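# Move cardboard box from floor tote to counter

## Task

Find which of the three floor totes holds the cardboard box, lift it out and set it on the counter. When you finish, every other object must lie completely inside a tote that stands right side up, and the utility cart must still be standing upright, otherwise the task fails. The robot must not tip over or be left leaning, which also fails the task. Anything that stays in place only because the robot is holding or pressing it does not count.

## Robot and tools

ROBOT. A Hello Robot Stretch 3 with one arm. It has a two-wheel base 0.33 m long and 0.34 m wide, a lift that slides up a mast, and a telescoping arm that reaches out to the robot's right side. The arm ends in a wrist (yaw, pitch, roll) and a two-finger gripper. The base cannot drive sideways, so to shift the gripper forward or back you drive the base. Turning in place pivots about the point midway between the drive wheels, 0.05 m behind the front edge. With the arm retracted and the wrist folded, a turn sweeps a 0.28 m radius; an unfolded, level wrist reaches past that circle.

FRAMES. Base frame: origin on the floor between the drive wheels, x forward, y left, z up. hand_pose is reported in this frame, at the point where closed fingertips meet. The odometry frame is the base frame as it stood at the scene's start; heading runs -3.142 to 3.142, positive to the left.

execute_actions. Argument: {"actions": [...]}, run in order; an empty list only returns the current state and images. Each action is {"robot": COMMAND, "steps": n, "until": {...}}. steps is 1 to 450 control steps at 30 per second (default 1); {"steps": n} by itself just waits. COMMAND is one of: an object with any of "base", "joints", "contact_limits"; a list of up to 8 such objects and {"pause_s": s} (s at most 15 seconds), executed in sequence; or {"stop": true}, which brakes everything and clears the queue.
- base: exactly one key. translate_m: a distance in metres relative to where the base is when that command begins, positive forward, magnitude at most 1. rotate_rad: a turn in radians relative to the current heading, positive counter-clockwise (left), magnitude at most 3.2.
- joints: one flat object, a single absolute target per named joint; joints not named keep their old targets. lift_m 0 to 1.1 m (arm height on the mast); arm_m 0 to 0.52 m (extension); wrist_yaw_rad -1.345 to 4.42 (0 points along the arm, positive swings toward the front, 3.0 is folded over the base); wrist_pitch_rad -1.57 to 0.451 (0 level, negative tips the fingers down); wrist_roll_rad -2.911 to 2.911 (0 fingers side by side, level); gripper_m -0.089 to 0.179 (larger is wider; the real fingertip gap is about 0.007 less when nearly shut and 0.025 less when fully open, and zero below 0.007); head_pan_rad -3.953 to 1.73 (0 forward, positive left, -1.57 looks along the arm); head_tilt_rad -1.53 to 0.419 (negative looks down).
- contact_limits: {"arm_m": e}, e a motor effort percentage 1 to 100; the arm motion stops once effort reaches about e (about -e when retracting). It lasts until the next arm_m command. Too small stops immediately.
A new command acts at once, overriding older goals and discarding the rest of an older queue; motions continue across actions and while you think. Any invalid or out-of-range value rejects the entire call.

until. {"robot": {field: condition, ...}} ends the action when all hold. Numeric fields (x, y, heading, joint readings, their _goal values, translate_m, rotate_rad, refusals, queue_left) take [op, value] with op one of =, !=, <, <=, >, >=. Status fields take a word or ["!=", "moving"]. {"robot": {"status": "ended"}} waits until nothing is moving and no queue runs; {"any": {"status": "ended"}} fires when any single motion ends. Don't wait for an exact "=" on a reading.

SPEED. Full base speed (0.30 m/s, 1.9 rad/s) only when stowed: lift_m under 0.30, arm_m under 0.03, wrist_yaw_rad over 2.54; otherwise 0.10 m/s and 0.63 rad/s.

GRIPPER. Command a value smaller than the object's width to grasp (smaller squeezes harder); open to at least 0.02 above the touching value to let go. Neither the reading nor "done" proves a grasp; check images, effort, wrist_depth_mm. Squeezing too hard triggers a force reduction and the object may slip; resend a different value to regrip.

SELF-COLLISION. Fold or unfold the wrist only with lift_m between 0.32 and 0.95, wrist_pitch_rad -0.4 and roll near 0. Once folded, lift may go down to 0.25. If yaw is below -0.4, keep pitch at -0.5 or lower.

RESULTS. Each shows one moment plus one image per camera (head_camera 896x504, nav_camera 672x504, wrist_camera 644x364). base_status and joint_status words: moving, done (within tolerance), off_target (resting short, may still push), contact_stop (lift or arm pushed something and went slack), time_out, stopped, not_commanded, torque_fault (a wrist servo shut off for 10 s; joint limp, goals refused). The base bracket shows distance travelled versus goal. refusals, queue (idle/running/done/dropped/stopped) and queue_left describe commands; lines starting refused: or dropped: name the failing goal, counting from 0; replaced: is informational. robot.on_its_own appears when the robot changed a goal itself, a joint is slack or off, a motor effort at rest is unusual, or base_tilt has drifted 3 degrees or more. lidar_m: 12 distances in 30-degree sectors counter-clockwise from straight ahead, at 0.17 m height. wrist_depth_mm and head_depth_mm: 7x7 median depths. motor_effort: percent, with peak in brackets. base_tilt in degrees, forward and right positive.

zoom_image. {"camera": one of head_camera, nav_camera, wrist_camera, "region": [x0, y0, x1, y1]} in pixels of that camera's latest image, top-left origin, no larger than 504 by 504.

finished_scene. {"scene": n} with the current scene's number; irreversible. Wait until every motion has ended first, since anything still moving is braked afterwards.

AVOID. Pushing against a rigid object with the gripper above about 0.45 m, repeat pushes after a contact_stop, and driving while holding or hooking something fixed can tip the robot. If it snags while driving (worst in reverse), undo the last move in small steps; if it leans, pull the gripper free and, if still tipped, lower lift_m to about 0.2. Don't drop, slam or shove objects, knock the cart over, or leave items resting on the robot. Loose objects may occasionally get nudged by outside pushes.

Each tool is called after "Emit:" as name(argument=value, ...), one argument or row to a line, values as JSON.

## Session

Emit:
execute_actions(
  actions=[
    {"robot":{"joints":{"head_pan_rad":-1.57,"head_tilt_rad":-0.7}},"steps":450,"until":{"robot":{"status":"ended"}}},
  ],
)

Scene clock: 1.33 s.
robot.base_odometry: x=+0.000 y=+0.000 heading=+0.000 (m, m, rad; robot's odometry frame)
robot.turned_by_wheels: +0.000 (rad since the last result)
robot.turned_by_imu: +0.000 (rad since the last result)
robot.base_tilt: forward=+1.6 right=+0.9 (deg)
robot.lidar_m: 1.97 1.11 0.91 0.90 0.98 1.02 2.14 2.36 2.69 2.57 2.46 1.66
robot.head_depth_mm: 2405 2581 2773 2118 1752 1441 1235 / 2429 2650 2801 2140 1742 1442 1237 / 2448 2751 2881 2210 1746 1446 1233 / 2518 2796 3001 2212 1758 1440 1235 / 2543 2795 3027 2222 1761 1445 1236 / 2566 2873 3011 2259 1771 1460 1248 / 2557 2851 3067 2243 1778 1456 1247
robot.base_status: not_commanded
robot.joint_positions: lift_m=+0.536 arm_m=-0.002 wrist_yaw_rad=+2.859 wrist_pitch_rad=-0.584 wrist_roll_rad=-0.016 gripper_m=+0.037 head_pan_rad=-1.563 head_tilt_rad=-0.691
robot.joint_goals: lift_m=+0.536 arm_m=-0.002 wrist_yaw_rad=+2.859 wrist_pitch_rad=-0.584 wrist_roll_rad=-0.016 gripper_m=+0.037 head_pan_rad=-1.570 head_tilt_rad=-0.700
robot.joint_status: lift_m=not_commanded arm_m=not_commanded wrist_yaw_rad=not_commanded wrist_pitch_rad=not_commanded wrist_roll_rad=not_commanded gripper_m=not_commanded head_pan_rad=done head_tilt_rad=done
robot.measured_speeds: translate_m=+0.000 rotate_rad=+0.000 lift_m=+0.000 arm_m=+0.000 wrist_yaw_rad=+0.000 wrist_pitch_rad=+0.000 wrist_roll_rad=+0.000 head_pan_rad=+0.000 head_tilt_rad=+0.000
robot: refusals=0 queue=done queue_left=0
robot.motor_effort: left_wheel=+1(0) right_wheel=+0(0) lift_m=+27(28) arm_m=-1(1) wrist_yaw_rad=+0(0) wrist_pitch_rad=+6(6) wrist_roll_rad=+0(0) gripper_m=+0(0) head_pan_rad=-3(35) head_tilt_rad=-4(31) (%)
robot.hand_pose: x=+0.0346 y=+0.0493 z=+0.5130 quat_wxyz=(+0.296, +0.694, +0.109, +0.648) (m; robot's base frame)
robot.wrist_depth_mm: - 844 873 894 938 934 - / - 954 961 - - - - / - 982 - - - - - / 765 866 858 882 930 - - / 709 - 753 786 804 846 861 / 627 642 653 692 721 747 758 / 566 589 - 616 630 665 685
pictures: head_camera (sideways: a quarter turn clockwise sets it upright), nav_camera (sideways: a quarter turn counterclockwise sets it upright), wrist_camera
camera_calibration (this result's frames):
head_camera: T_world_to_cam=[[0.0754387, 0.580048, -0.811081, 1.07188], [0.996186, -0.0796005, 0.0357287, -0.0526508], [-0.0438381, -0.810683, -0.583841, 0.714351], [0, 0, 0, 1]] pos_world=[0.00290487, -0.0468185, 1.28833]
nav_camera: T_world_to_cam=[[-0.0273258, -0.679741, 0.732943, -0.914488], [-0.999603, 0.0135294, -0.0247201, 0.0908292], [0.00688702, -0.733327, -0.679841, 0.843579], [0, 0, 0, 1]] pos_world=[0.0599943, -0.00422494, 1.24601]
wrist_camera: T_world_to_cam=[[0.959076, -0.245157, 0.141675, -0.109127], [-0.0783098, -0.710495, -0.699332, 0.428088], [0.272106, 0.659617, -0.700616, 0.479013], [0, 0, 0, 1]] pos_world=[0.00784246, -0.0385639, 0.65044]
Images, in order (width x height): head_camera 896x504, nav_camera 672x504, wrist_camera 644x364.

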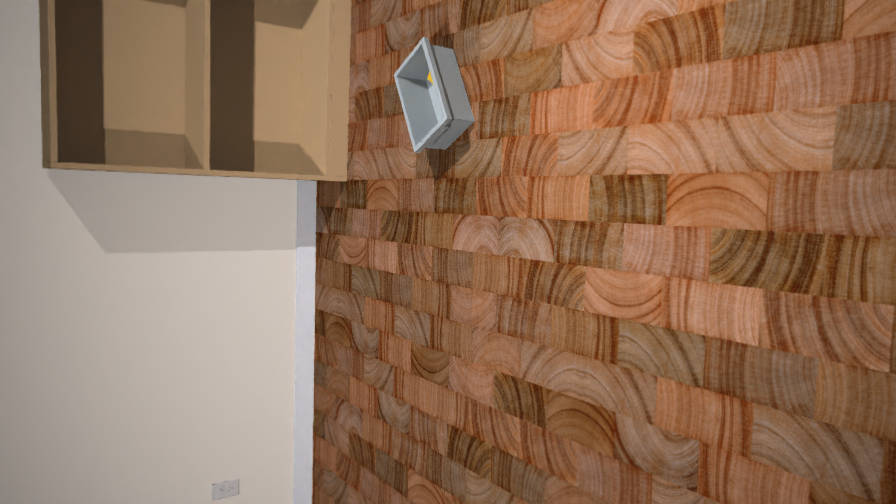

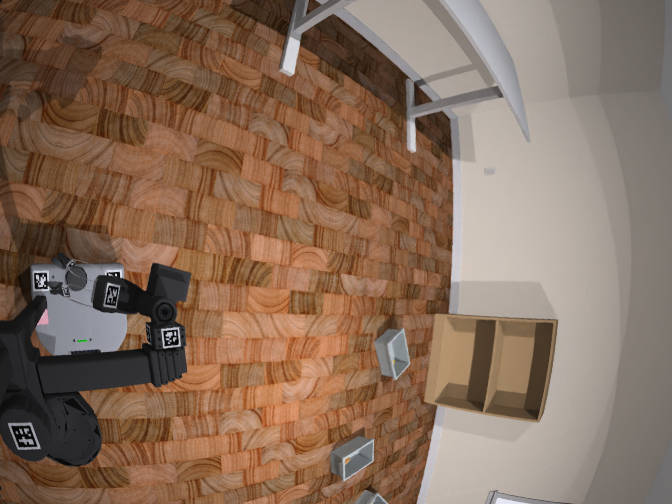

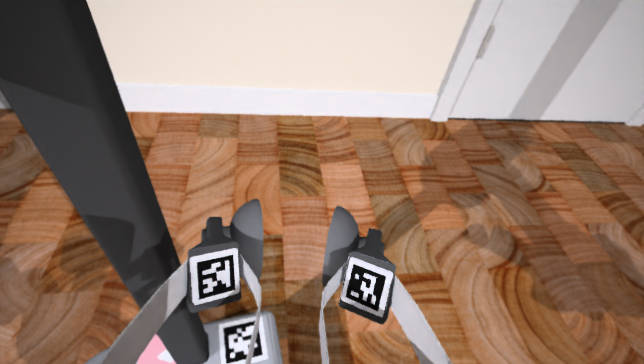

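Emit:
execute_actions(
  actions=[
    {"robot":[{"joints":{"wrist_yaw_rad":3.0,"wrist_pitch_rad":-0.4,"wrist_roll_rad":0}},{"joints":{"lift_m":0.26},"base":{"rotate_rad":-1.57}},{"base":{"translate_m":0.8}},{"base":{"rotate_rad":1.57}},{"base":{"translate_m":-0.9},"joints":{"head_pan_rad":-1.8,"head_tilt_rad":-0.85}}],"steps":450,"until":{"robot":{"status":"ended"}}},
    {"steps":300,"until":{"robot":{"status":"ended"}}},
  ],
)

Scene clock: 17.37 s.
robot.base_odometry: x=-0.899 y=-0.800 heading=+0.000 (m, m, rad; robot's odometry frame)
robot.turned_by_wheels: +0.000 (rad since the last result)
robot.turned_by_imu: -0.004 (rad since the last result)
robot.base_tilt: forward=+1.7 right=+0.9 (deg)
robot.lidar_m: 2.25 2.25 1.84 1.41 1.41 1.41 1.40 1.54 1.97 1.63 2.12 2.51
robot.head_depth_mm: 1813 2088 2284 1838 1554 1321 1164 / 1810 2058 2217 1843 1545 1272 1159 / 1777 1996 2229 1862 1539 1307 1166 / 1737 1987 2207 1858 1544 1337 1159 / 1673 1851 2070 1873 1543 1334 1167 / 1629 1759 2044 1848 1558 1338 1169 / 1610 1758 2021 1852 1493 1336 1169
robot.base_status: done (translate_m -0.9000 of -0.9000)
robot.joint_positions: lift_m=+0.260 arm_m=-0.002 wrist_yaw_rad=+2.998 wrist_pitch_rad=-0.418 wrist_roll_rad=-0.007 gripper_m=+0.037 head_pan_rad=-1.793 head_tilt_rad=-0.839
robot.joint_goals: lift_m=+0.260 arm_m=-0.002 wrist_yaw_rad=+3.000 wrist_pitch_rad=-0.400 wrist_roll_rad=+0.000 gripper_m=+0.037 head_pan_rad=-1.800 head_tilt_rad=-0.850
robot.joint_status: lift_m=done arm_m=not_commanded wrist_yaw_rad=done wrist_pitch_rad=done wrist_roll_rad=done gripper_m=not_commanded head_pan_rad=done head_tilt_rad=done
robot.measured_speeds: translate_m=+0.000 rotate_rad=+0.000 lift_m=+0.000 arm_m=+0.000 wrist_yaw_rad=+0.000 wrist_pitch_rad=+0.000 wrist_roll_rad=+0.000 head_pan_rad=+0.000 head_tilt_rad=+0.000
robot: refusals=0 queue=done queue_left=0
robot.motor_effort: left_wheel=-1(9) right_wheel=+3(14) lift_m=+23(29) arm_m=-1(2) wrist_yaw_rad=+1(1) wrist_pitch_rad=+8(8) wrist_roll_rad=+2(2) gripper_m=+0(0) head_pan_rad=-3(18) head_tilt_rad=-5(16) (%)
robot.hand_pose: x=+0.0108 y=+0.0788 z=+0.2729 quat_wxyz=(+0.196, +0.698, +0.098, +0.682) (m; robot's base frame)
robot.wrist_depth_mm: - - - - - - - / 897 - - - - - - / 705 - 786 812 875 942 - / 583 - 630 653 683 728 775 / 480 496 549 544 570 587 618 / - - - - 489 502 517 / - - - 408 413 432 442
pictures: head_camera (sideways: a quarter turn clockwise sets it upright), nav_camera (sideways: a quarter turn counterclockwise sets it upright), wrist_camera
camera_calibration (this result's frames):
head_camera: T_world_to_cam=[[0.230924, 0.658231, -0.716524, 0.947677], [0.950742, -0.309174, 0.0223876, -0.0349994], [-0.206795, -0.686399, -0.697203, 0.862806], [0, 0, 0, 1]] pos_world=[-0.00714249, -0.0423815, 1.28137]
nav_camera: T_world_to_cam=[[-0.204056, -0.753938, 0.624451, -0.772034], [-0.969353, 0.244749, -0.0212619, 0.0861381], [-0.136804, -0.609652, -0.780775, 0.975719], [0, 0, 0, 1]] pos_world=[0.0594416, -0.00829927, 1.24575]
wrist_camera: T_world_to_cam=[[0.981016, -0.137329, 0.136923, -0.0525045], [0.0300876, -0.589726, -0.807043, 0.297994], [0.191578, 0.795842, -0.574399, 0.253461], [0, 0, 0, 1]] pos_world=[-0.00601565, -0.0331907, 0.393271]
Images, in order (width x height): head_camera 896x504, nav_camera 672x504, wrist_camera 644x364.

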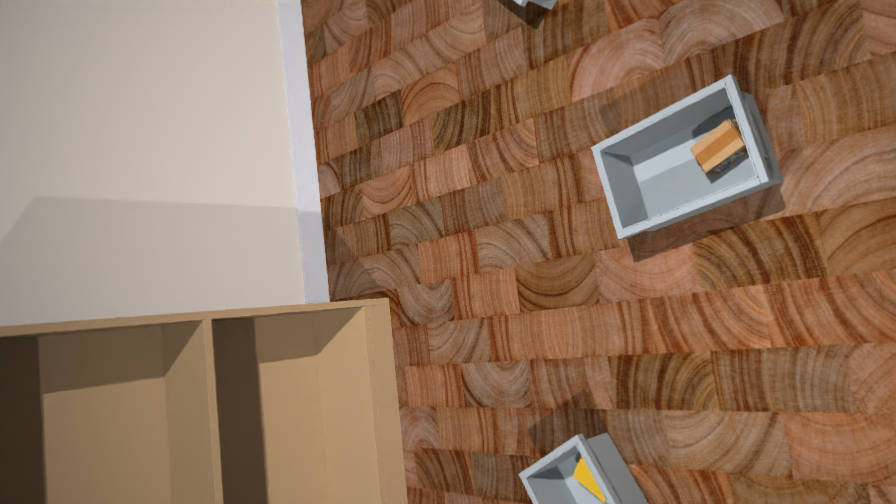

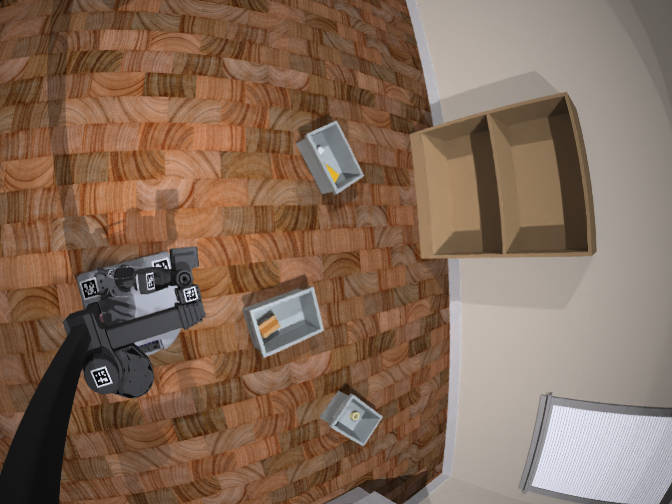

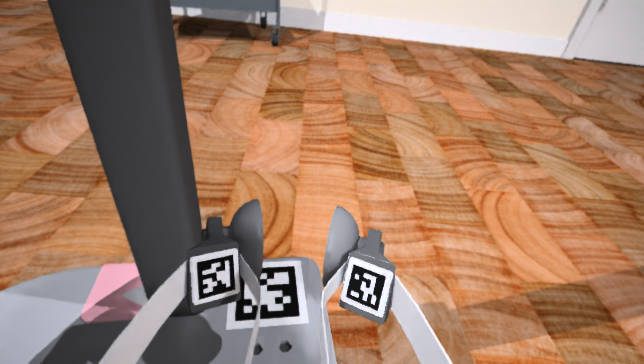

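Emit:
execute_actions(
  actions=[
    {"robot":[{"base":{"translate_m":-0.31},"joints":{"lift_m":0.5,"head_pan_rad":-1.57,"head_tilt_rad":-1.2}},{"joints":{"wrist_yaw_rad":0,"wrist_pitch_rad":-0.4,"gripper_m":0.15,"lift_m":0.6}},{"joints":{"wrist_pitch_rad":-1.5,"arm_m":0.3,"lift_m":0.45}}],"steps":450,"until":{"robot":{"status":"ended"}}},
    {"steps":400,"until":{"robot":{"status":"ended"}}},
  ],
)

Scene clock: 27.93 s.
robot.base_odometry: x=-1.209 y=-0.800 heading=+0.000 (m, m, rad; robot's odometry frame)
robot.turned_by_wheels: +0.000 (rad since the last result)
robot.turned_by_imu: -0.003 (rad since the last result)
robot.base_tilt: forward=+1.7 right=+0.9 (deg)
robot.lidar_m: 2.56 2.34 1.89 1.36 1.34 1.10 1.09 1.20 1.92 1.59 1.88 2.77
robot.head_depth_mm: 1913 1753 1586 1417 1309 1205 1145 / 1889 1767 1574 1431 1308 1219 - / 1901 1738 1601 1430 1294 - - / 1906 1747 1597 1388 1284 1233 - / 1793 1747 1564 1392 1290 1189 1113 / 1809 1733 1562 1421 1286 1193 1107 / 1826 1744 1557 1422 1292 1188 1099
robot.base_status: done (translate_m -0.3100 of -0.3100)
robot.joint_positions: lift_m=+0.450 arm_m=+0.300 wrist_yaw_rad=+0.001 wrist_pitch_rad=-1.496 wrist_roll_rad=-0.006 gripper_m=+0.150 head_pan_rad=-1.576 head_tilt_rad=-1.185
robot.joint_goals: lift_m=+0.450 arm_m=+0.300 wrist_yaw_rad=+0.000 wrist_pitch_rad=-1.500 wrist_roll_rad=+0.000 gripper_m=+0.150 head_pan_rad=-1.570 head_tilt_rad=-1.200
robot.joint_status: lift_m=done arm_m=done wrist_yaw_rad=done wrist_pitch_rad=done wrist_roll_rad=done gripper_m=done head_pan_rad=done head_tilt_rad=done
robot.measured_speeds: translate_m=+0.000 rotate_rad=+0.000 lift_m=+0.000 arm_m=+0.000 wrist_yaw_rad=+0.000 wrist_pitch_rad=+0.000 wrist_roll_rad=+0.000 head_pan_rad=+0.000 head_tilt_rad=+0.000
robot: refusals=0 queue=done queue_left=0
robot.motor_effort: left_wheel=-1(8) right_wheel=+2(8) lift_m=+23(34) arm_m=+3(2) wrist_yaw_rad=-1(3) wrist_pitch_rad=-2(8) wrist_roll_rad=+2(2) gripper_m=+0(82) head_pan_rad=+2(17) head_tilt_rad=-6(24) (%)
robot.hand_pose: x=-0.0216 y=-0.4397 z=+0.3316 quat_wxyz=(+0.520, +0.483, -0.516, -0.480) (m; robot's base frame)
robot.wrist_depth_mm: 438 444 445 457 462 470 484 / 445 452 460 460 475 488 498 / 461 468 473 432 485 497 509 / 468 473 478 461 495 511 517 / 479 481 494 505 509 521 532 / - 503 503 513 517 535 542 / 500 504 516 519 531 545 552
pictures: head_camera (sideways: a quarter turn clockwise sets it upright), nav_camera (sideways: a quarter turn counterclockwise sets it upright), wrist_camera
camera_calibration (this result's frames):
head_camera: T_world_to_cam=[[0.0848325, 0.894485, -0.438976, 0.586969], [0.995003, -0.0993323, -0.0101205, 0.00705537], [-0.0526572, -0.435924, -0.898442, 1.12349], [0, 0, 0, 1]] pos_world=[0.00234579, -0.0345763, 1.26713]
nav_camera: T_world_to_cam=[[-0.0377926, -0.945745, 0.322706, -0.379994], [-0.999285, 0.0359982, -0.0115291, 0.0736422], [-0.00071321, -0.322911, -0.946429, 1.19016], [0, 0, 0, 1]] pos_world=[0.0600774, 0.0222866, 1.24988]
wrist_camera: T_world_to_cam=[[-0.990722, -0.121327, 0.0612344, -0.110428], [-0.112667, 0.9852, 0.129182, 0.419504], [-0.0760014, 0.121085, -0.989728, 0.541314], [0, 0, 0, 1]] pos_world=[-0.0209991, -0.492238, 0.488323]
Images, in order (width x height): head_camera 896x504, nav_camera 672x504, wrist_camera 644x364.

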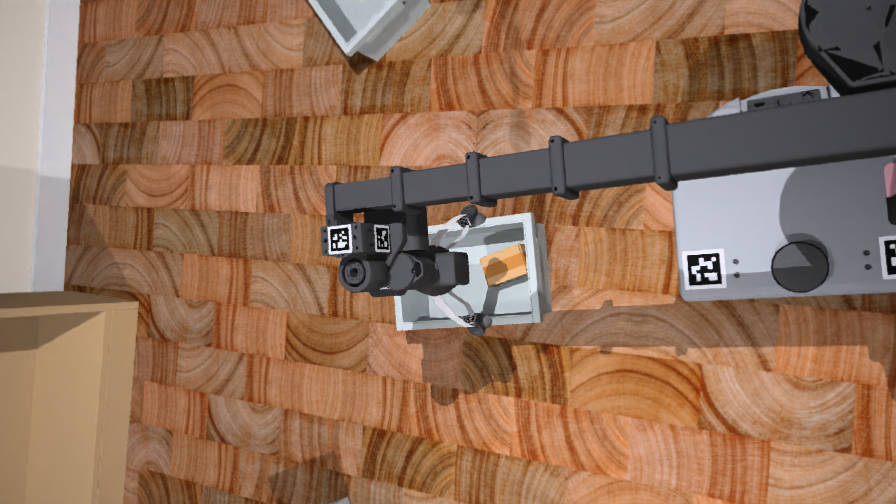

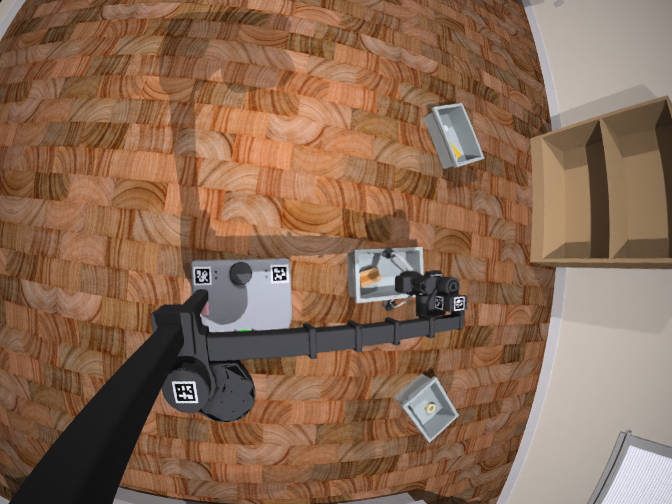

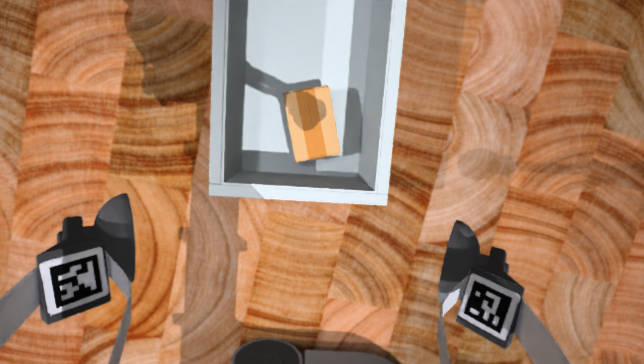

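Emit:
execute_actions(
  actions=[
    {"robot":{"base":{"translate_m":-0.012},"joints":{"arm_m":0.375,"wrist_roll_rad":-0.32,"gripper_m":0.12,"lift_m":0.23}},"steps":450,"until":{"robot":{"status":"ended"}}},
  ],
)

Scene clock: 31.77 s.
robot.base_odometry: x=-1.221 y=-0.800 heading=+0.000 (m, m, rad; robot's odometry frame)
robot.turned_by_wheels: +0.000 (rad since the last result)
robot.turned_by_imu: +0.000 (rad since the last result)
robot.base_tilt: forward=+1.7 right=+0.8 (deg)
robot.lidar_m: 2.57 2.34 1.48 1.36 1.33 1.08 1.08 1.19 1.92 1.59 1.89 2.78
robot.head_depth_mm: 1878 1780 1590 1405 1308 1209 1138 / 1887 1767 1581 1430 1304 1217 - / 1897 1768 1581 1429 1306 - - / 1903 1746 1573 1369 1280 1229 - / 1793 1767 1567 1404 1288 1193 1111 / 1804 1745 1561 1407 1295 1196 1105 / 1814 1725 1550 1415 1291 1193 1106
robot.base_status: done (translate_m -0.0120 of -0.0120)
robot.joint_positions: lift_m=+0.234 arm_m=+0.375 wrist_yaw_rad=+0.000 wrist_pitch_rad=-1.502 wrist_roll_rad=-0.317 gripper_m=+0.120 head_pan_rad=-1.576 head_tilt_rad=-1.186
robot.joint_goals: lift_m=+0.234 arm_m=+0.375 wrist_yaw_rad=+0.000 wrist_pitch_rad=-1.500 wrist_roll_rad=-0.320 gripper_m=+0.120 head_pan_rad=-1.570 head_tilt_rad=-1.200
robot.joint_status: lift_m=contact_stop arm_m=done wrist_yaw_rad=done wrist_pitch_rad=done wrist_roll_rad=done gripper_m=done head_pan_rad=done head_tilt_rad=done
robot.measured_speeds: translate_m=+0.000 rotate_rad=+0.000 lift_m=+0.005 arm_m=+0.000 wrist_yaw_rad=+0.000 wrist_pitch_rad=+0.000 wrist_roll_rad=+0.000 head_pan_rad=+0.000 head_tilt_rad=+0.000
robot: refusals=0 queue=dropped queue_left=0
robot.on_its_own: lift_m is slack since a contact_stop, until your next command for it
robot.motor_effort: left_wheel=+2(5) right_wheel=-7(8) lift_m=+22(24) arm_m=+2(0) wrist_yaw_rad=+1(1) wrist_pitch_rad=+1(3) wrist_roll_rad=-1(1) gripper_m=-1(83) head_pan_rad=+2(2) head_tilt_rad=-5(6) (%)
robot.hand_pose: x=-0.0216 y=-0.5133 z=+0.1151 quat_wxyz=(+0.592, +0.553, -0.429, -0.401) (m; robot's base frame)
robot.wrist_depth_mm: 243 141 247 256 259 198 275 / 248 150 255 260 267 179 280 / 252 169 261 267 268 169 289 / 148 190 264 223 245 174 296 / 150 199 271 229 226 295 306 / - 223 247 279 217 305 312 / 160 175 203 235 193 315 321
pictures: head_camera (sideways: a quarter turn clockwise sets it upright), nav_camera (sideways: a quarter turn counterclockwise sets it upright), wrist_camera
camera_calibration (this result's frames):
head_camera: T_world_to_cam=[[0.0848334, 0.894623, -0.438696, 0.586603], [0.995003, -0.0993293, -0.01015, 0.00709378], [-0.0526557, -0.435642, -0.898578, 1.12367], [0, 0, 0, 1]] pos_world=[0.00234585, -0.0345654, 1.26712]
nav_camera: T_world_to_cam=[[-0.0377933, -0.945846, 0.322409, -0.379608], [-0.999285, 0.0360019, -0.0115195, 0.0736296], [-0.000711676, -0.322614, -0.94653, 1.19029], [0, 0, 0, 1]] pos_world=[0.0600775, 0.0223029, 1.24988]
wrist_camera: T_world_to_cam=[[-0.905317, -0.417018, 0.0806116, -0.258211], [-0.403879, 0.903957, 0.140513, 0.470677], [-0.131466, 0.0946516, -0.986792, 0.320887], [0, 0, 0, 1]] pos_world=[-0.00148048, -0.563523, 0.271327]
Images, in order (width x height): head_camera 896x504, nav_camera 672x504, wrist_camera 644x364.

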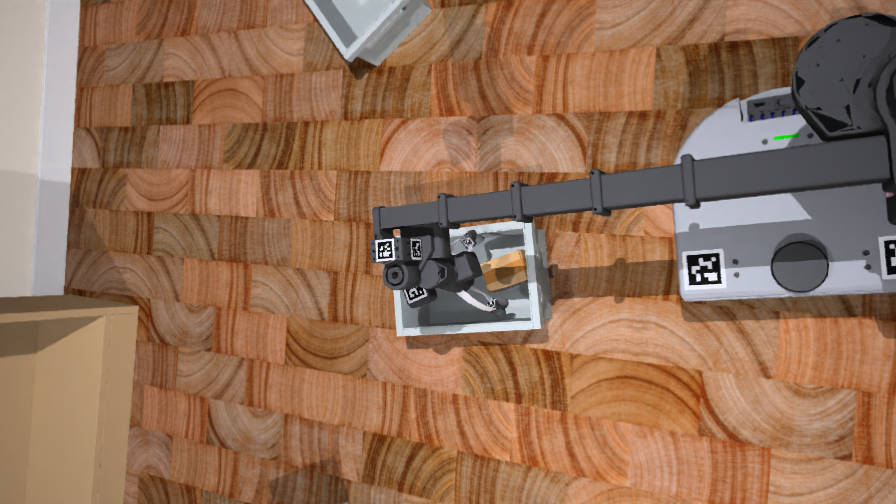

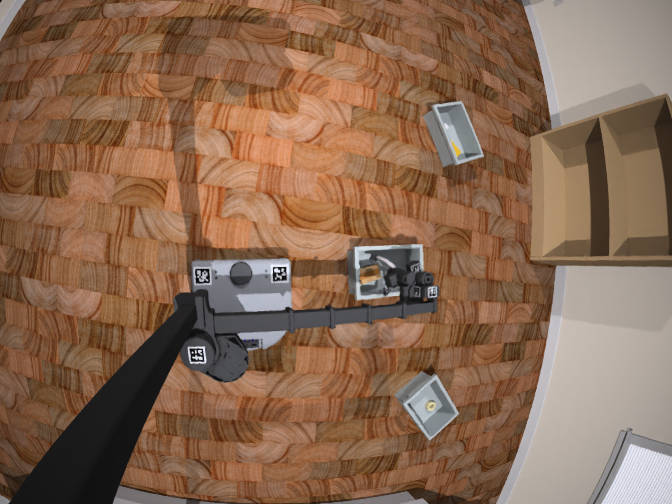

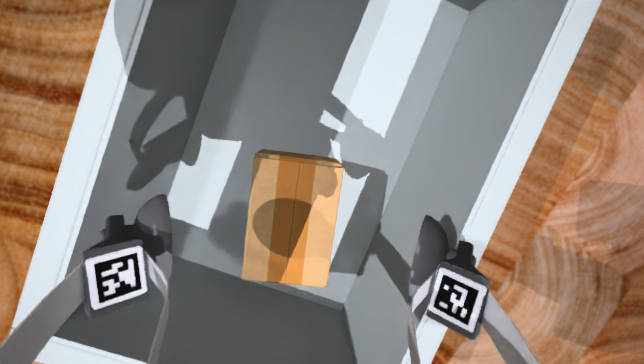

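Emit:
execute_actions(
  actions=[
    {"robot":[{"joints":{"lift_m":0.27}},{"joints":{"gripper_m":0.095}}],"steps":450,"until":{"robot":{"status":"ended"}}},
  ],
)

Scene clock: 33.87 s.
robot.base_odometry: x=-1.221 y=-0.800 heading=+0.000 (m, m, rad; robot's odometry frame)
robot.turned_by_wheels: +0.000 (rad since the last result)
robot.turned_by_imu: -0.001 (rad since the last result)
robot.base_tilt: forward=+1.6 right=+0.9 (deg)
robot.lidar_m: 2.57 2.35 1.48 1.36 1.33 1.09 1.08 1.19 1.93 1.60 1.88 2.79
robot.head_depth_mm: 1897 1784 1579 1417 1310 1211 1138 / 1897 1760 1580 1433 1309 1211 - / 1903 1745 1576 1432 1312 - - / 1910 1756 1592 1362 1281 1244 - / 1795 1737 1564 1410 1284 1192 1111 / 1803 1729 1561 1416 1301 1192 1102 / 1834 1734 1558 1415 1289 1189 1099
robot.base_status: done (translate_m -0.0120 of -0.0120)
robot.joint_positions: lift_m=+0.270 arm_m=+0.375 wrist_yaw_rad=+0.000 wrist_pitch_rad=-1.499 wrist_roll_rad=-0.317 gripper_m=+0.095 head_pan_rad=-1.576 head_tilt_rad=-1.186
robot.joint_goals: lift_m=+0.270 arm_m=+0.375 wrist_yaw_rad=+0.000 wrist_pitch_rad=-1.500 wrist_roll_rad=-0.320 gripper_m=+0.095 head_pan_rad=-1.570 head_tilt_rad=-1.200
robot.joint_status: lift_m=done arm_m=done wrist_yaw_rad=done wrist_pitch_rad=done wrist_roll_rad=done gripper_m=done head_pan_rad=done head_tilt_rad=done
robot.measured_speeds: translate_m=+0.000 rotate_rad=+0.000 lift_m=+0.000 arm_m=+0.000 wrist_yaw_rad=+0.000 wrist_pitch_rad=+0.000 wrist_roll_rad=+0.000 head_pan_rad=+0.000 head_tilt_rad=+0.000
robot: refusals=0 queue=done queue_left=0
robot.motor_effort: left_wheel=-1(1) right_wheel=+2(6) lift_m=+32(34) arm_m=+2(3) wrist_yaw_rad=+1(1) wrist_pitch_rad=-1(1) wrist_roll_rad=-2(1) gripper_m=+0(78) head_pan_rad=+3(3) head_tilt_rad=-6(6) (%)
robot.hand_pose: x=-0.0216 y=-0.5141 z=+0.1512 quat_wxyz=(+0.593, +0.552, -0.429, -0.400) (m; robot's base frame)
robot.wrist_depth_mm: 273 275 257 287 294 206 309 / 279 191 287 295 296 210 318 / 285 199 295 301 281 320 327 / 294 201 301 261 241 325 336 / 298 195 305 266 257 334 345 / 304 - 261 295 - 343 355 / 312 316 208 234 343 353 363
pictures: head_camera (sideways: a quarter turn clockwise sets it upright), nav_camera (sideways: a quarter turn counterclockwise sets it upright), wrist_camera
camera_calibration (this result's frames):
head_camera: T_world_to_cam=[[0.0848331, 0.894623, -0.438695, 0.586603], [0.995003, -0.099329, -0.01015, 0.00709381], [-0.0526556, -0.435642, -0.898579, 1.12367], [0, 0, 0, 1]] pos_world=[0.00234586, -0.0345654, 1.26712]
nav_camera: T_world_to_cam=[[-0.037793, -0.945846, 0.322409, -0.379608], [-0.999285, 0.0360017, -0.0115195, 0.0736296], [-0.000711598, -0.322613, -0.946531, 1.19029], [0, 0, 0, 1]] pos_world=[0.0600775, 0.0223029, 1.24988]
wrist_camera: T_world_to_cam=[[-0.905314, -0.416767, 0.0819198, -0.261525], [-0.403884, 0.904391, 0.137679, 0.466995], [-0.131468, 0.0915566, -0.987083, 0.354997], [0, 0, 0, 1]] pos_world=[-0.00148023, -0.563843, 0.30754]
Images, in order (width x height): head_camera 896x504, nav_camera 672x504, wrist_camera 644x364.

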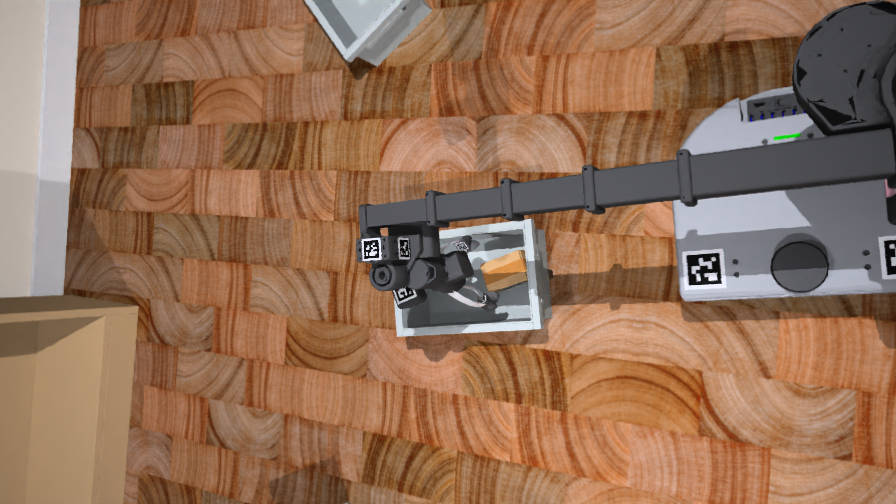

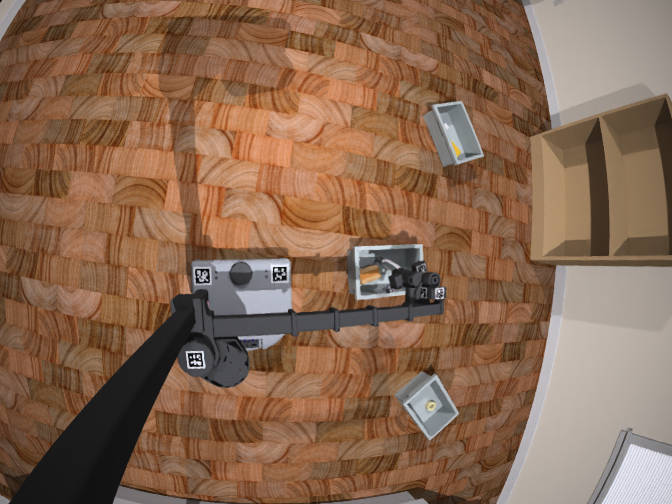

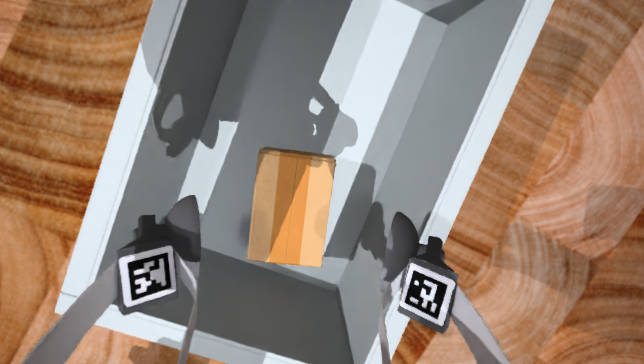

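Emit:
execute_actions(
  actions=[
    {"robot":{"joints":{"lift_m":0.2}},"steps":450,"until":{"robot":{"status":"ended"}}},
  ],
)

Scene clock: 35.77 s.
robot.base_odometry: x=-1.221 y=-0.800 heading=+0.000 (m, m, rad; robot's odometry frame)
robot.turned_by_wheels: +0.000 (rad since the last result)
robot.turned_by_imu: +0.000 (rad since the last result)
robot.base_tilt: forward=+1.7 right=+0.9 (deg)
robot.lidar_m: 2.56 2.34 1.48 1.36 1.33 1.08 1.08 1.19 1.92 1.60 1.88 2.78
robot.head_depth_mm: 1885 1761 1587 1415 1307 1203 1130 / 1894 1766 1577 1439 1314 1218 - / 1908 1747 1585 1422 1301 - - / 1903 1734 1569 1335 1280 1226 - / 1797 1732 1579 1403 1287 1197 1108 / 1810 1728 1566 1421 1301 1189 1107 / 1812 1728 1557 1410 1285 1183 1105
robot.base_status: done (translate_m -0.0120 of -0.0120)
robot.joint_positions: lift_m=+0.200 arm_m=+0.375 wrist_yaw_rad=+0.000 wrist_pitch_rad=-1.499 wrist_roll_rad=-0.317 gripper_m=+0.095 head_pan_rad=-1.576 head_tilt_rad=-1.186
robot.joint_goals: lift_m=+0.200 arm_m=+0.375 wrist_yaw_rad=+0.000 wrist_pitch_rad=-1.500 wrist_roll_rad=-0.320 gripper_m=+0.095 head_pan_rad=-1.570 head_tilt_rad=-1.200
robot.joint_status: lift_m=done arm_m=done wrist_yaw_rad=done wrist_pitch_rad=done wrist_roll_rad=done gripper_m=done head_pan_rad=done head_tilt_rad=done
robot.measured_speeds: translate_m=+0.000 rotate_rad=+0.000 lift_m=+0.000 arm_m=+0.000 wrist_yaw_rad=+0.000 wrist_pitch_rad=+0.000 wrist_roll_rad=+0.000 head_pan_rad=+0.000 head_tilt_rad=+0.000
robot: refusals=0 queue=done queue_left=0
robot.motor_effort: left_wheel=-1(0) right_wheel=+1(2) lift_m=+23(31) arm_m=+2(2) wrist_yaw_rad=+0(1) wrist_pitch_rad=-1(1) wrist_roll_rad=-2(1) gripper_m=+0(0) head_pan_rad=+2(2) head_tilt_rad=-5(5) (%)
robot.hand_pose: x=-0.0216 y=-0.5141 z=+0.0816 quat_wxyz=(+0.593, +0.552, -0.429, -0.400) (m; robot's base frame)
robot.wrist_depth_mm: 107 137 218 223 229 197 128 / 111 152 223 228 232 176 127 / 121 173 229 234 237 160 128 / 133 195 232 190 240 146 260 / 144 195 214 194 202 136 266 / 156 - 226 199 - 136 275 / - 176 203 235 171 276 281
pictures: head_camera (sideways: a quarter turn clockwise sets it upright), nav_camera (sideways: a quarter turn counterclockwise sets it upright), wrist_camera
camera_calibration (this result's frames):
head_camera: T_world_to_cam=[[0.0848334, 0.894623, -0.438696, 0.586603], [0.995003, -0.0993293, -0.01015, 0.00709378], [-0.0526557, -0.435642, -0.898578, 1.12367], [0, 0, 0, 1]] pos_world=[0.00234585, -0.0345654, 1.26712]
nav_camera: T_world_to_cam=[[-0.0377933, -0.945846, 0.322409, -0.379608], [-0.999285, 0.0360019, -0.0115195, 0.0736296], [-0.000711676, -0.322614, -0.94653, 1.19029], [0, 0, 0, 1]] pos_world=[0.0600775, 0.0223029, 1.24988]
wrist_camera: T_world_to_cam=[[-0.905315, -0.416767, 0.0819198, -0.255825], [-0.403883, 0.904391, 0.137679, 0.476575], [-0.131468, 0.0915567, -0.987083, 0.286312], [0, 0, 0, 1]] pos_world=[-0.00148025, -0.563843, 0.237957]
Images, in order (width x height): head_camera 896x504, nav_camera 672x504, wrist_camera 644x364.

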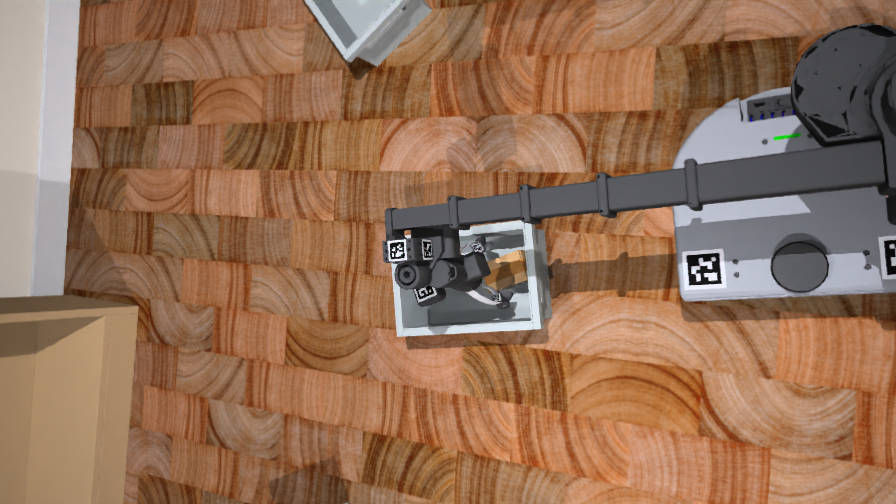

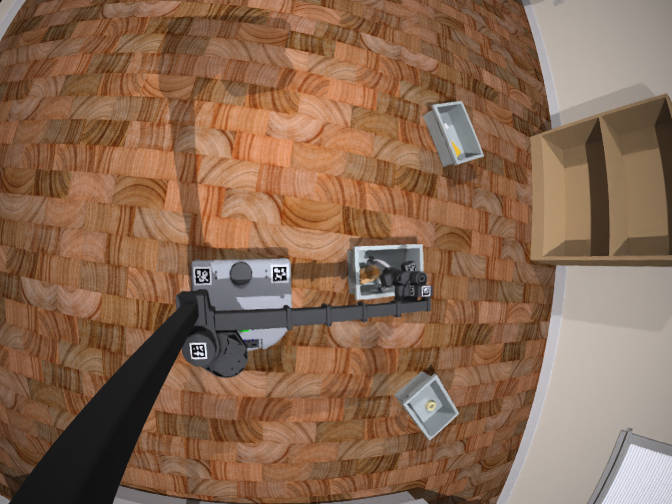

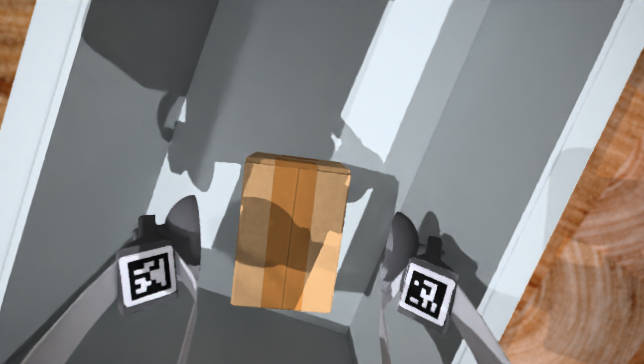

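Emit:
execute_actions(
  actions=[
    {"robot":[{"joints":{"lift_m":0.147}},{"joints":{"gripper_m":0.02}},{"pause_s":0.5},{"joints":{"lift_m":0.35}}],"steps":450,"until":{"robot":{"status":"ended"}}},
  ],
)

Scene clock: 41.47 s.
robot.base_odometry: x=-1.221 y=-0.800 heading=+0.000 (m, m, rad; robot's odometry frame)
robot.turned_by_wheels: +0.000 (rad since the last result)
robot.turned_by_imu: -0.001 (rad since the last result)
robot.base_tilt: forward=+1.7 right=+0.8 (deg)
robot.lidar_m: 2.57 2.35 1.48 1.36 1.33 1.09 1.08 1.19 1.92 1.59 1.89 2.79
robot.head_depth_mm: 1890 1765 1591 1423 1311 1203 - / 1909 1730 1584 1434 1297 1217 - / 1929 1757 1576 1424 1313 - - / 1911 1740 1597 1312 1279 1230 - / 1792 1736 1573 1390 1276 1193 1106 / 1808 1752 1561 1411 1298 1191 1106 / 1807 1735 1548 1412 1292 1185 1106
robot.base_status: done (translate_m -0.0120 of -0.0120)
robot.joint_positions: lift_m=+0.350 arm_m=+0.375 wrist_yaw_rad=+0.000 wrist_pitch_rad=-1.499 wrist_roll_rad=-0.317 gripper_m=+0.021 head_pan_rad=-1.576 head_tilt_rad=-1.186
robot.joint_goals: lift_m=+0.350 arm_m=+0.375 wrist_yaw_rad=+0.000 wrist_pitch_rad=-1.500 wrist_roll_rad=-0.320 gripper_m=+0.020 head_pan_rad=-1.570 head_tilt_rad=-1.200
robot.joint_status: lift_m=done arm_m=done wrist_yaw_rad=done wrist_pitch_rad=done wrist_roll_rad=done gripper_m=done head_pan_rad=done head_tilt_rad=done
robot.measured_speeds: translate_m=+0.000 rotate_rad=+0.000 lift_m=+0.000 arm_m=+0.000 wrist_yaw_rad=+0.000 wrist_pitch_rad=+0.000 wrist_roll_rad=+0.000 head_pan_rad=+0.000 head_tilt_rad=+0.000
robot: refusals=0 queue=done queue_left=0
robot.motor_effort: left_wheel=-1(1) right_wheel=+2(2) lift_m=+32(34) arm_m=+3(2) wrist_yaw_rad=+0(1) wrist_pitch_rad=-1(1) wrist_roll_rad=-1(1) gripper_m=-16(92) head_pan_rad=+3(2) head_tilt_rad=-6(6) (%)
robot.hand_pose: x=-0.0216 y=-0.5141 z=+0.2312 quat_wxyz=(+0.593, +0.552, -0.429, -0.400) (m; robot's base frame)
robot.wrist_depth_mm: 347 352 311 361 315 384 389 / 352 356 334 373 348 389 398 / 359 362 369 381 339 399 407 / 366 367 232 135 364 412 420 / 376 380 132 134 412 423 428 / 385 392 135 138 420 430 438 / 393 402 140 142 429 438 457
pictures: head_camera (sideways: a quarter turn clockwise sets it upright), nav_camera (sideways: a quarter turn counterclockwise sets it upright), wrist_camera
camera_calibration (this result's frames):
head_camera: T_world_to_cam=[[0.0848333, 0.894623, -0.438695, 0.586603], [0.995003, -0.0993291, -0.01015, 0.00709381], [-0.0526557, -0.435642, -0.898579, 1.12367], [0, 0, 0, 1]] pos_world=[0.00234585, -0.0345654, 1.26712]
nav_camera: T_world_to_cam=[[-0.0377932, -0.945846, 0.322409, -0.379608], [-0.999285, 0.0360018, -0.0115195, 0.0736296], [-0.000711636, -0.322613, -0.946531, 1.19029], [0, 0, 0, 1]] pos_world=[0.0600775, 0.0223029, 1.24988]
wrist_camera: T_world_to_cam=[[-0.905315, -0.416765, 0.0819296, -0.26808], [-0.403883, 0.904394, 0.137658, 0.455997], [-0.131468, 0.0915335, -0.987086, 0.433927], [0, 0, 0, 1]] pos_world=[-0.00148025, -0.563846, 0.387515]
Images, in order (width x height): head_camera 896x504, nav_camera 672x504, wrist_camera 644x364.

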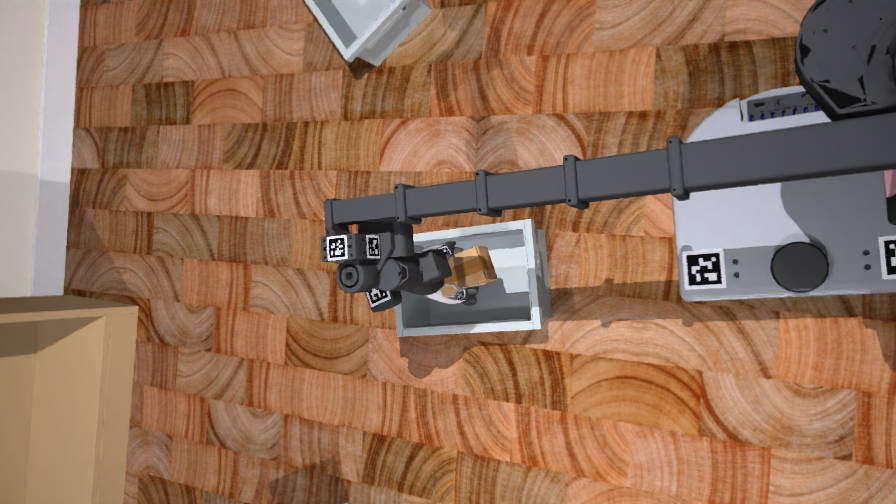

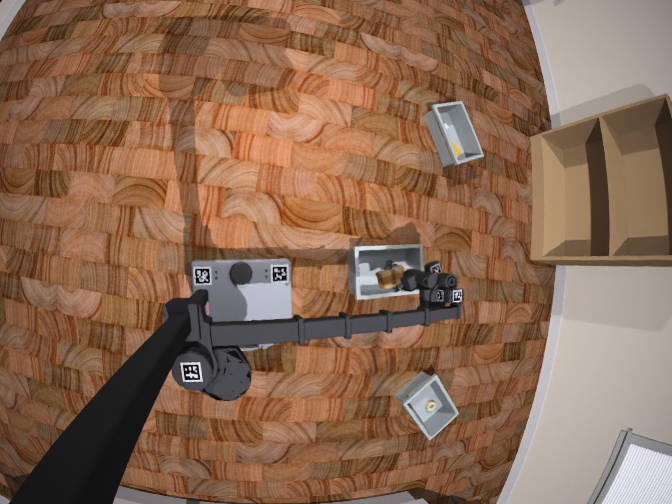

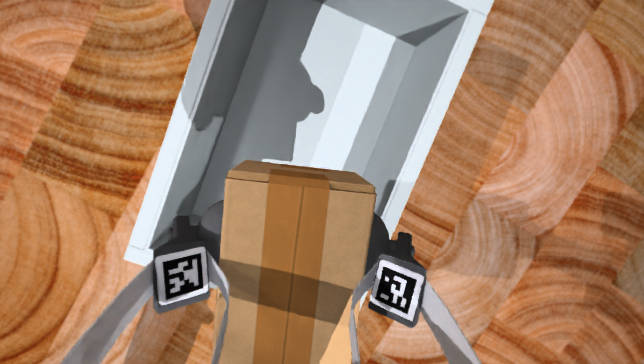

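Emit:
execute_actions(
  actions=[
    {"robot":[{"joints":{"lift_m":1.1,"arm_m":0.05,"wrist_pitch_rad":-1.3,"head_pan_rad":-1.57,"head_tilt_rad":-0.75},"base":{"translate_m":-0.5}},{"base":{"rotate_rad":-1.57}},{"joints":{"arm_m":0.52}}],"steps":450,"until":{"robot":{"status":"ended"}}},
    {"steps":300,"until":{"robot":{"status":"ended"}}},
  ],
)

Scene clock: 57.63 s.
robot.base_odometry: x=-1.721 y=-0.800 heading=-1.570 (m, m, rad; robot's odometry frame)
robot.turned_by_wheels: -1.570 (rad since the last result)
robot.turned_by_imu: -1.559 (rad since the last result)
robot.base_tilt: forward=+1.6 right=+0.9 (deg)
robot.lidar_m: 1.79 1.67 3.13 3.55 2.41 1.44 1.70 0.72 0.59 0.59 0.65 1.03
robot.head_depth_mm: 1031 1094 768 679 804 983 1193 / 1038 1098 773 688 811 996 1202 / 1048 1105 776 697 831 1017 1193 / 1045 1053 690 707 841 1039 1203 / 1045 1129 746 716 854 1055 1206 / 1058 1125 781 726 871 1079 1209 / 1068 1142 783 737 883 1104 1210
robot.base_status: done (rotate_rad -1.5698 of -1.5700)
robot.joint_positions: lift_m=+1.098 arm_m=+0.518 wrist_yaw_rad=+0.000 wrist_pitch_rad=-1.305 wrist_roll_rad=-0.317 gripper_m=+0.021 head_pan_rad=-1.576 head_tilt_rad=-0.754
robot.joint_goals: lift_m=+1.100 arm_m=+0.520 wrist_yaw_rad=+0.000 wrist_pitch_rad=-1.300 wrist_roll_rad=-0.320 gripper_m=+0.020 head_pan_rad=-1.570 head_tilt_rad=-0.750
robot.joint_status: lift_m=done arm_m=done wrist_yaw_rad=done wrist_pitch_rad=done wrist_roll_rad=done gripper_m=done head_pan_rad=done head_tilt_rad=done
robot.measured_speeds: translate_m=+0.000 rotate_rad=+0.000 lift_m=+0.000 arm_m=+0.000 wrist_yaw_rad=+0.000 wrist_pitch_rad=+0.000 wrist_roll_rad=+0.000 head_pan_rad=+0.000 head_tilt_rad=+0.000
robot: refusals=0 queue=done queue_left=0
robot.motor_effort: left_wheel=+3(6) right_wheel=-4(8) lift_m=+32(32) arm_m=+3(6) wrist_yaw_rad=+1(1) wrist_pitch_rad=+2(4) wrist_roll_rad=-1(1) gripper_m=-16(16) head_pan_rad=+1(3) head_tilt_rad=+2(24) (%)
robot.hand_pose: x=-0.0216 y=-0.7072 z=+0.9832 quat_wxyz=(+0.643, +0.492, -0.466, -0.357) (m; robot's base frame)
robot.wrist_depth_mm: 215 221 232 241 253 265 277 / 214 221 230 241 251 264 275 / 214 221 230 240 251 264 274 / 213 219 198 135 249 262 274 / 211 218 132 135 250 259 273 / 210 217 136 138 250 259 271 / - 219 140 142 245 258 269
pictures: head_camera (sideways: a quarter turn clockwise sets it upright), nav_camera (sideways: a quarter turn counterclockwise sets it upright), wrist_camera
camera_calibration (this result's frames):
head_camera: T_world_to_cam=[[0.0834309, 0.629014, -0.772904, 1.02206], [0.995025, -0.0949553, 0.03013, -0.0453522], [-0.0544391, -0.771573, -0.633807, 0.779416], [0, 0, 0, 1]] pos_world=[0.00228598, -0.0458202, 1.28532]
nav_camera: T_world_to_cam=[[-0.0366242, -0.72421, 0.688606, -0.856652], [-0.999326, 0.0283725, -0.0233106, 0.0889905], [-0.00265576, -0.688996, -0.724761, 0.90206], [0, 0, 0, 1]] pos_world=[0.059952, -0.00140552, 1.24575]
wrist_camera: T_world_to_cam=[[-0.905249, -0.393204, 0.160979, -0.471234], [-0.404015, 0.913891, -0.0396848, 0.708177], [-0.131513, -0.100962, -0.98616, 1.05688], [0, 0, 0, 1]] pos_world=[-0.00147712, -0.725783, 1.14622]
Images, in order (width x height): head_camera 896x504, nav_camera 672x504, wrist_camera 644x364.

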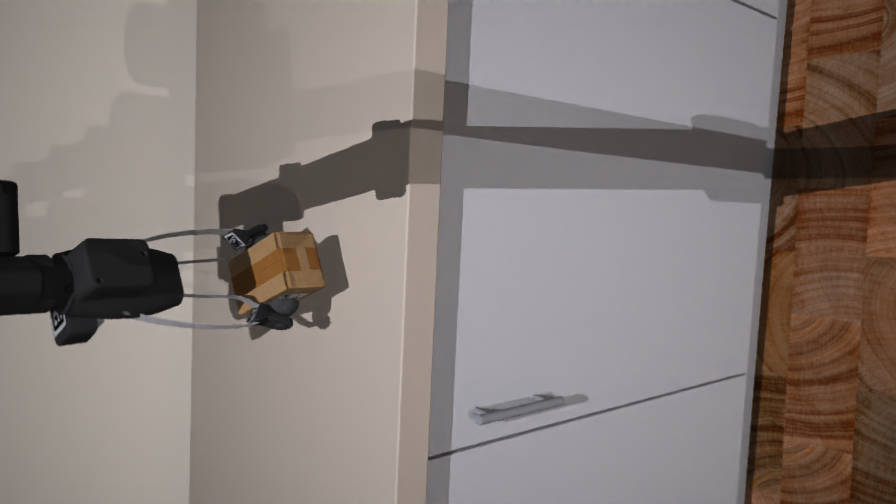

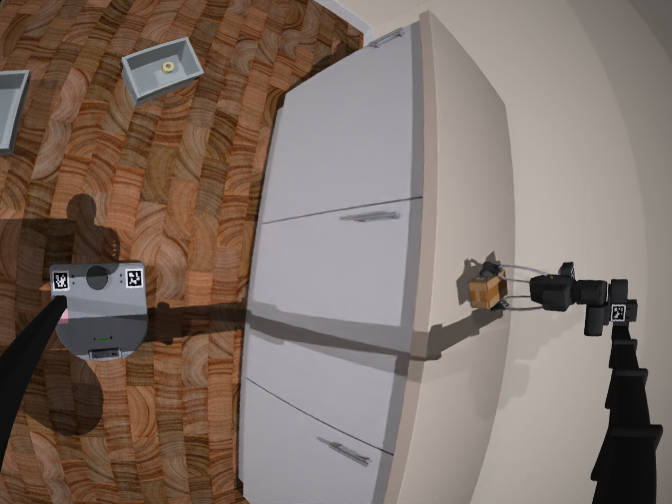

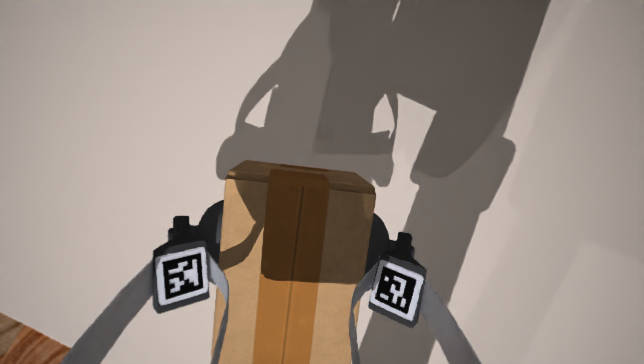

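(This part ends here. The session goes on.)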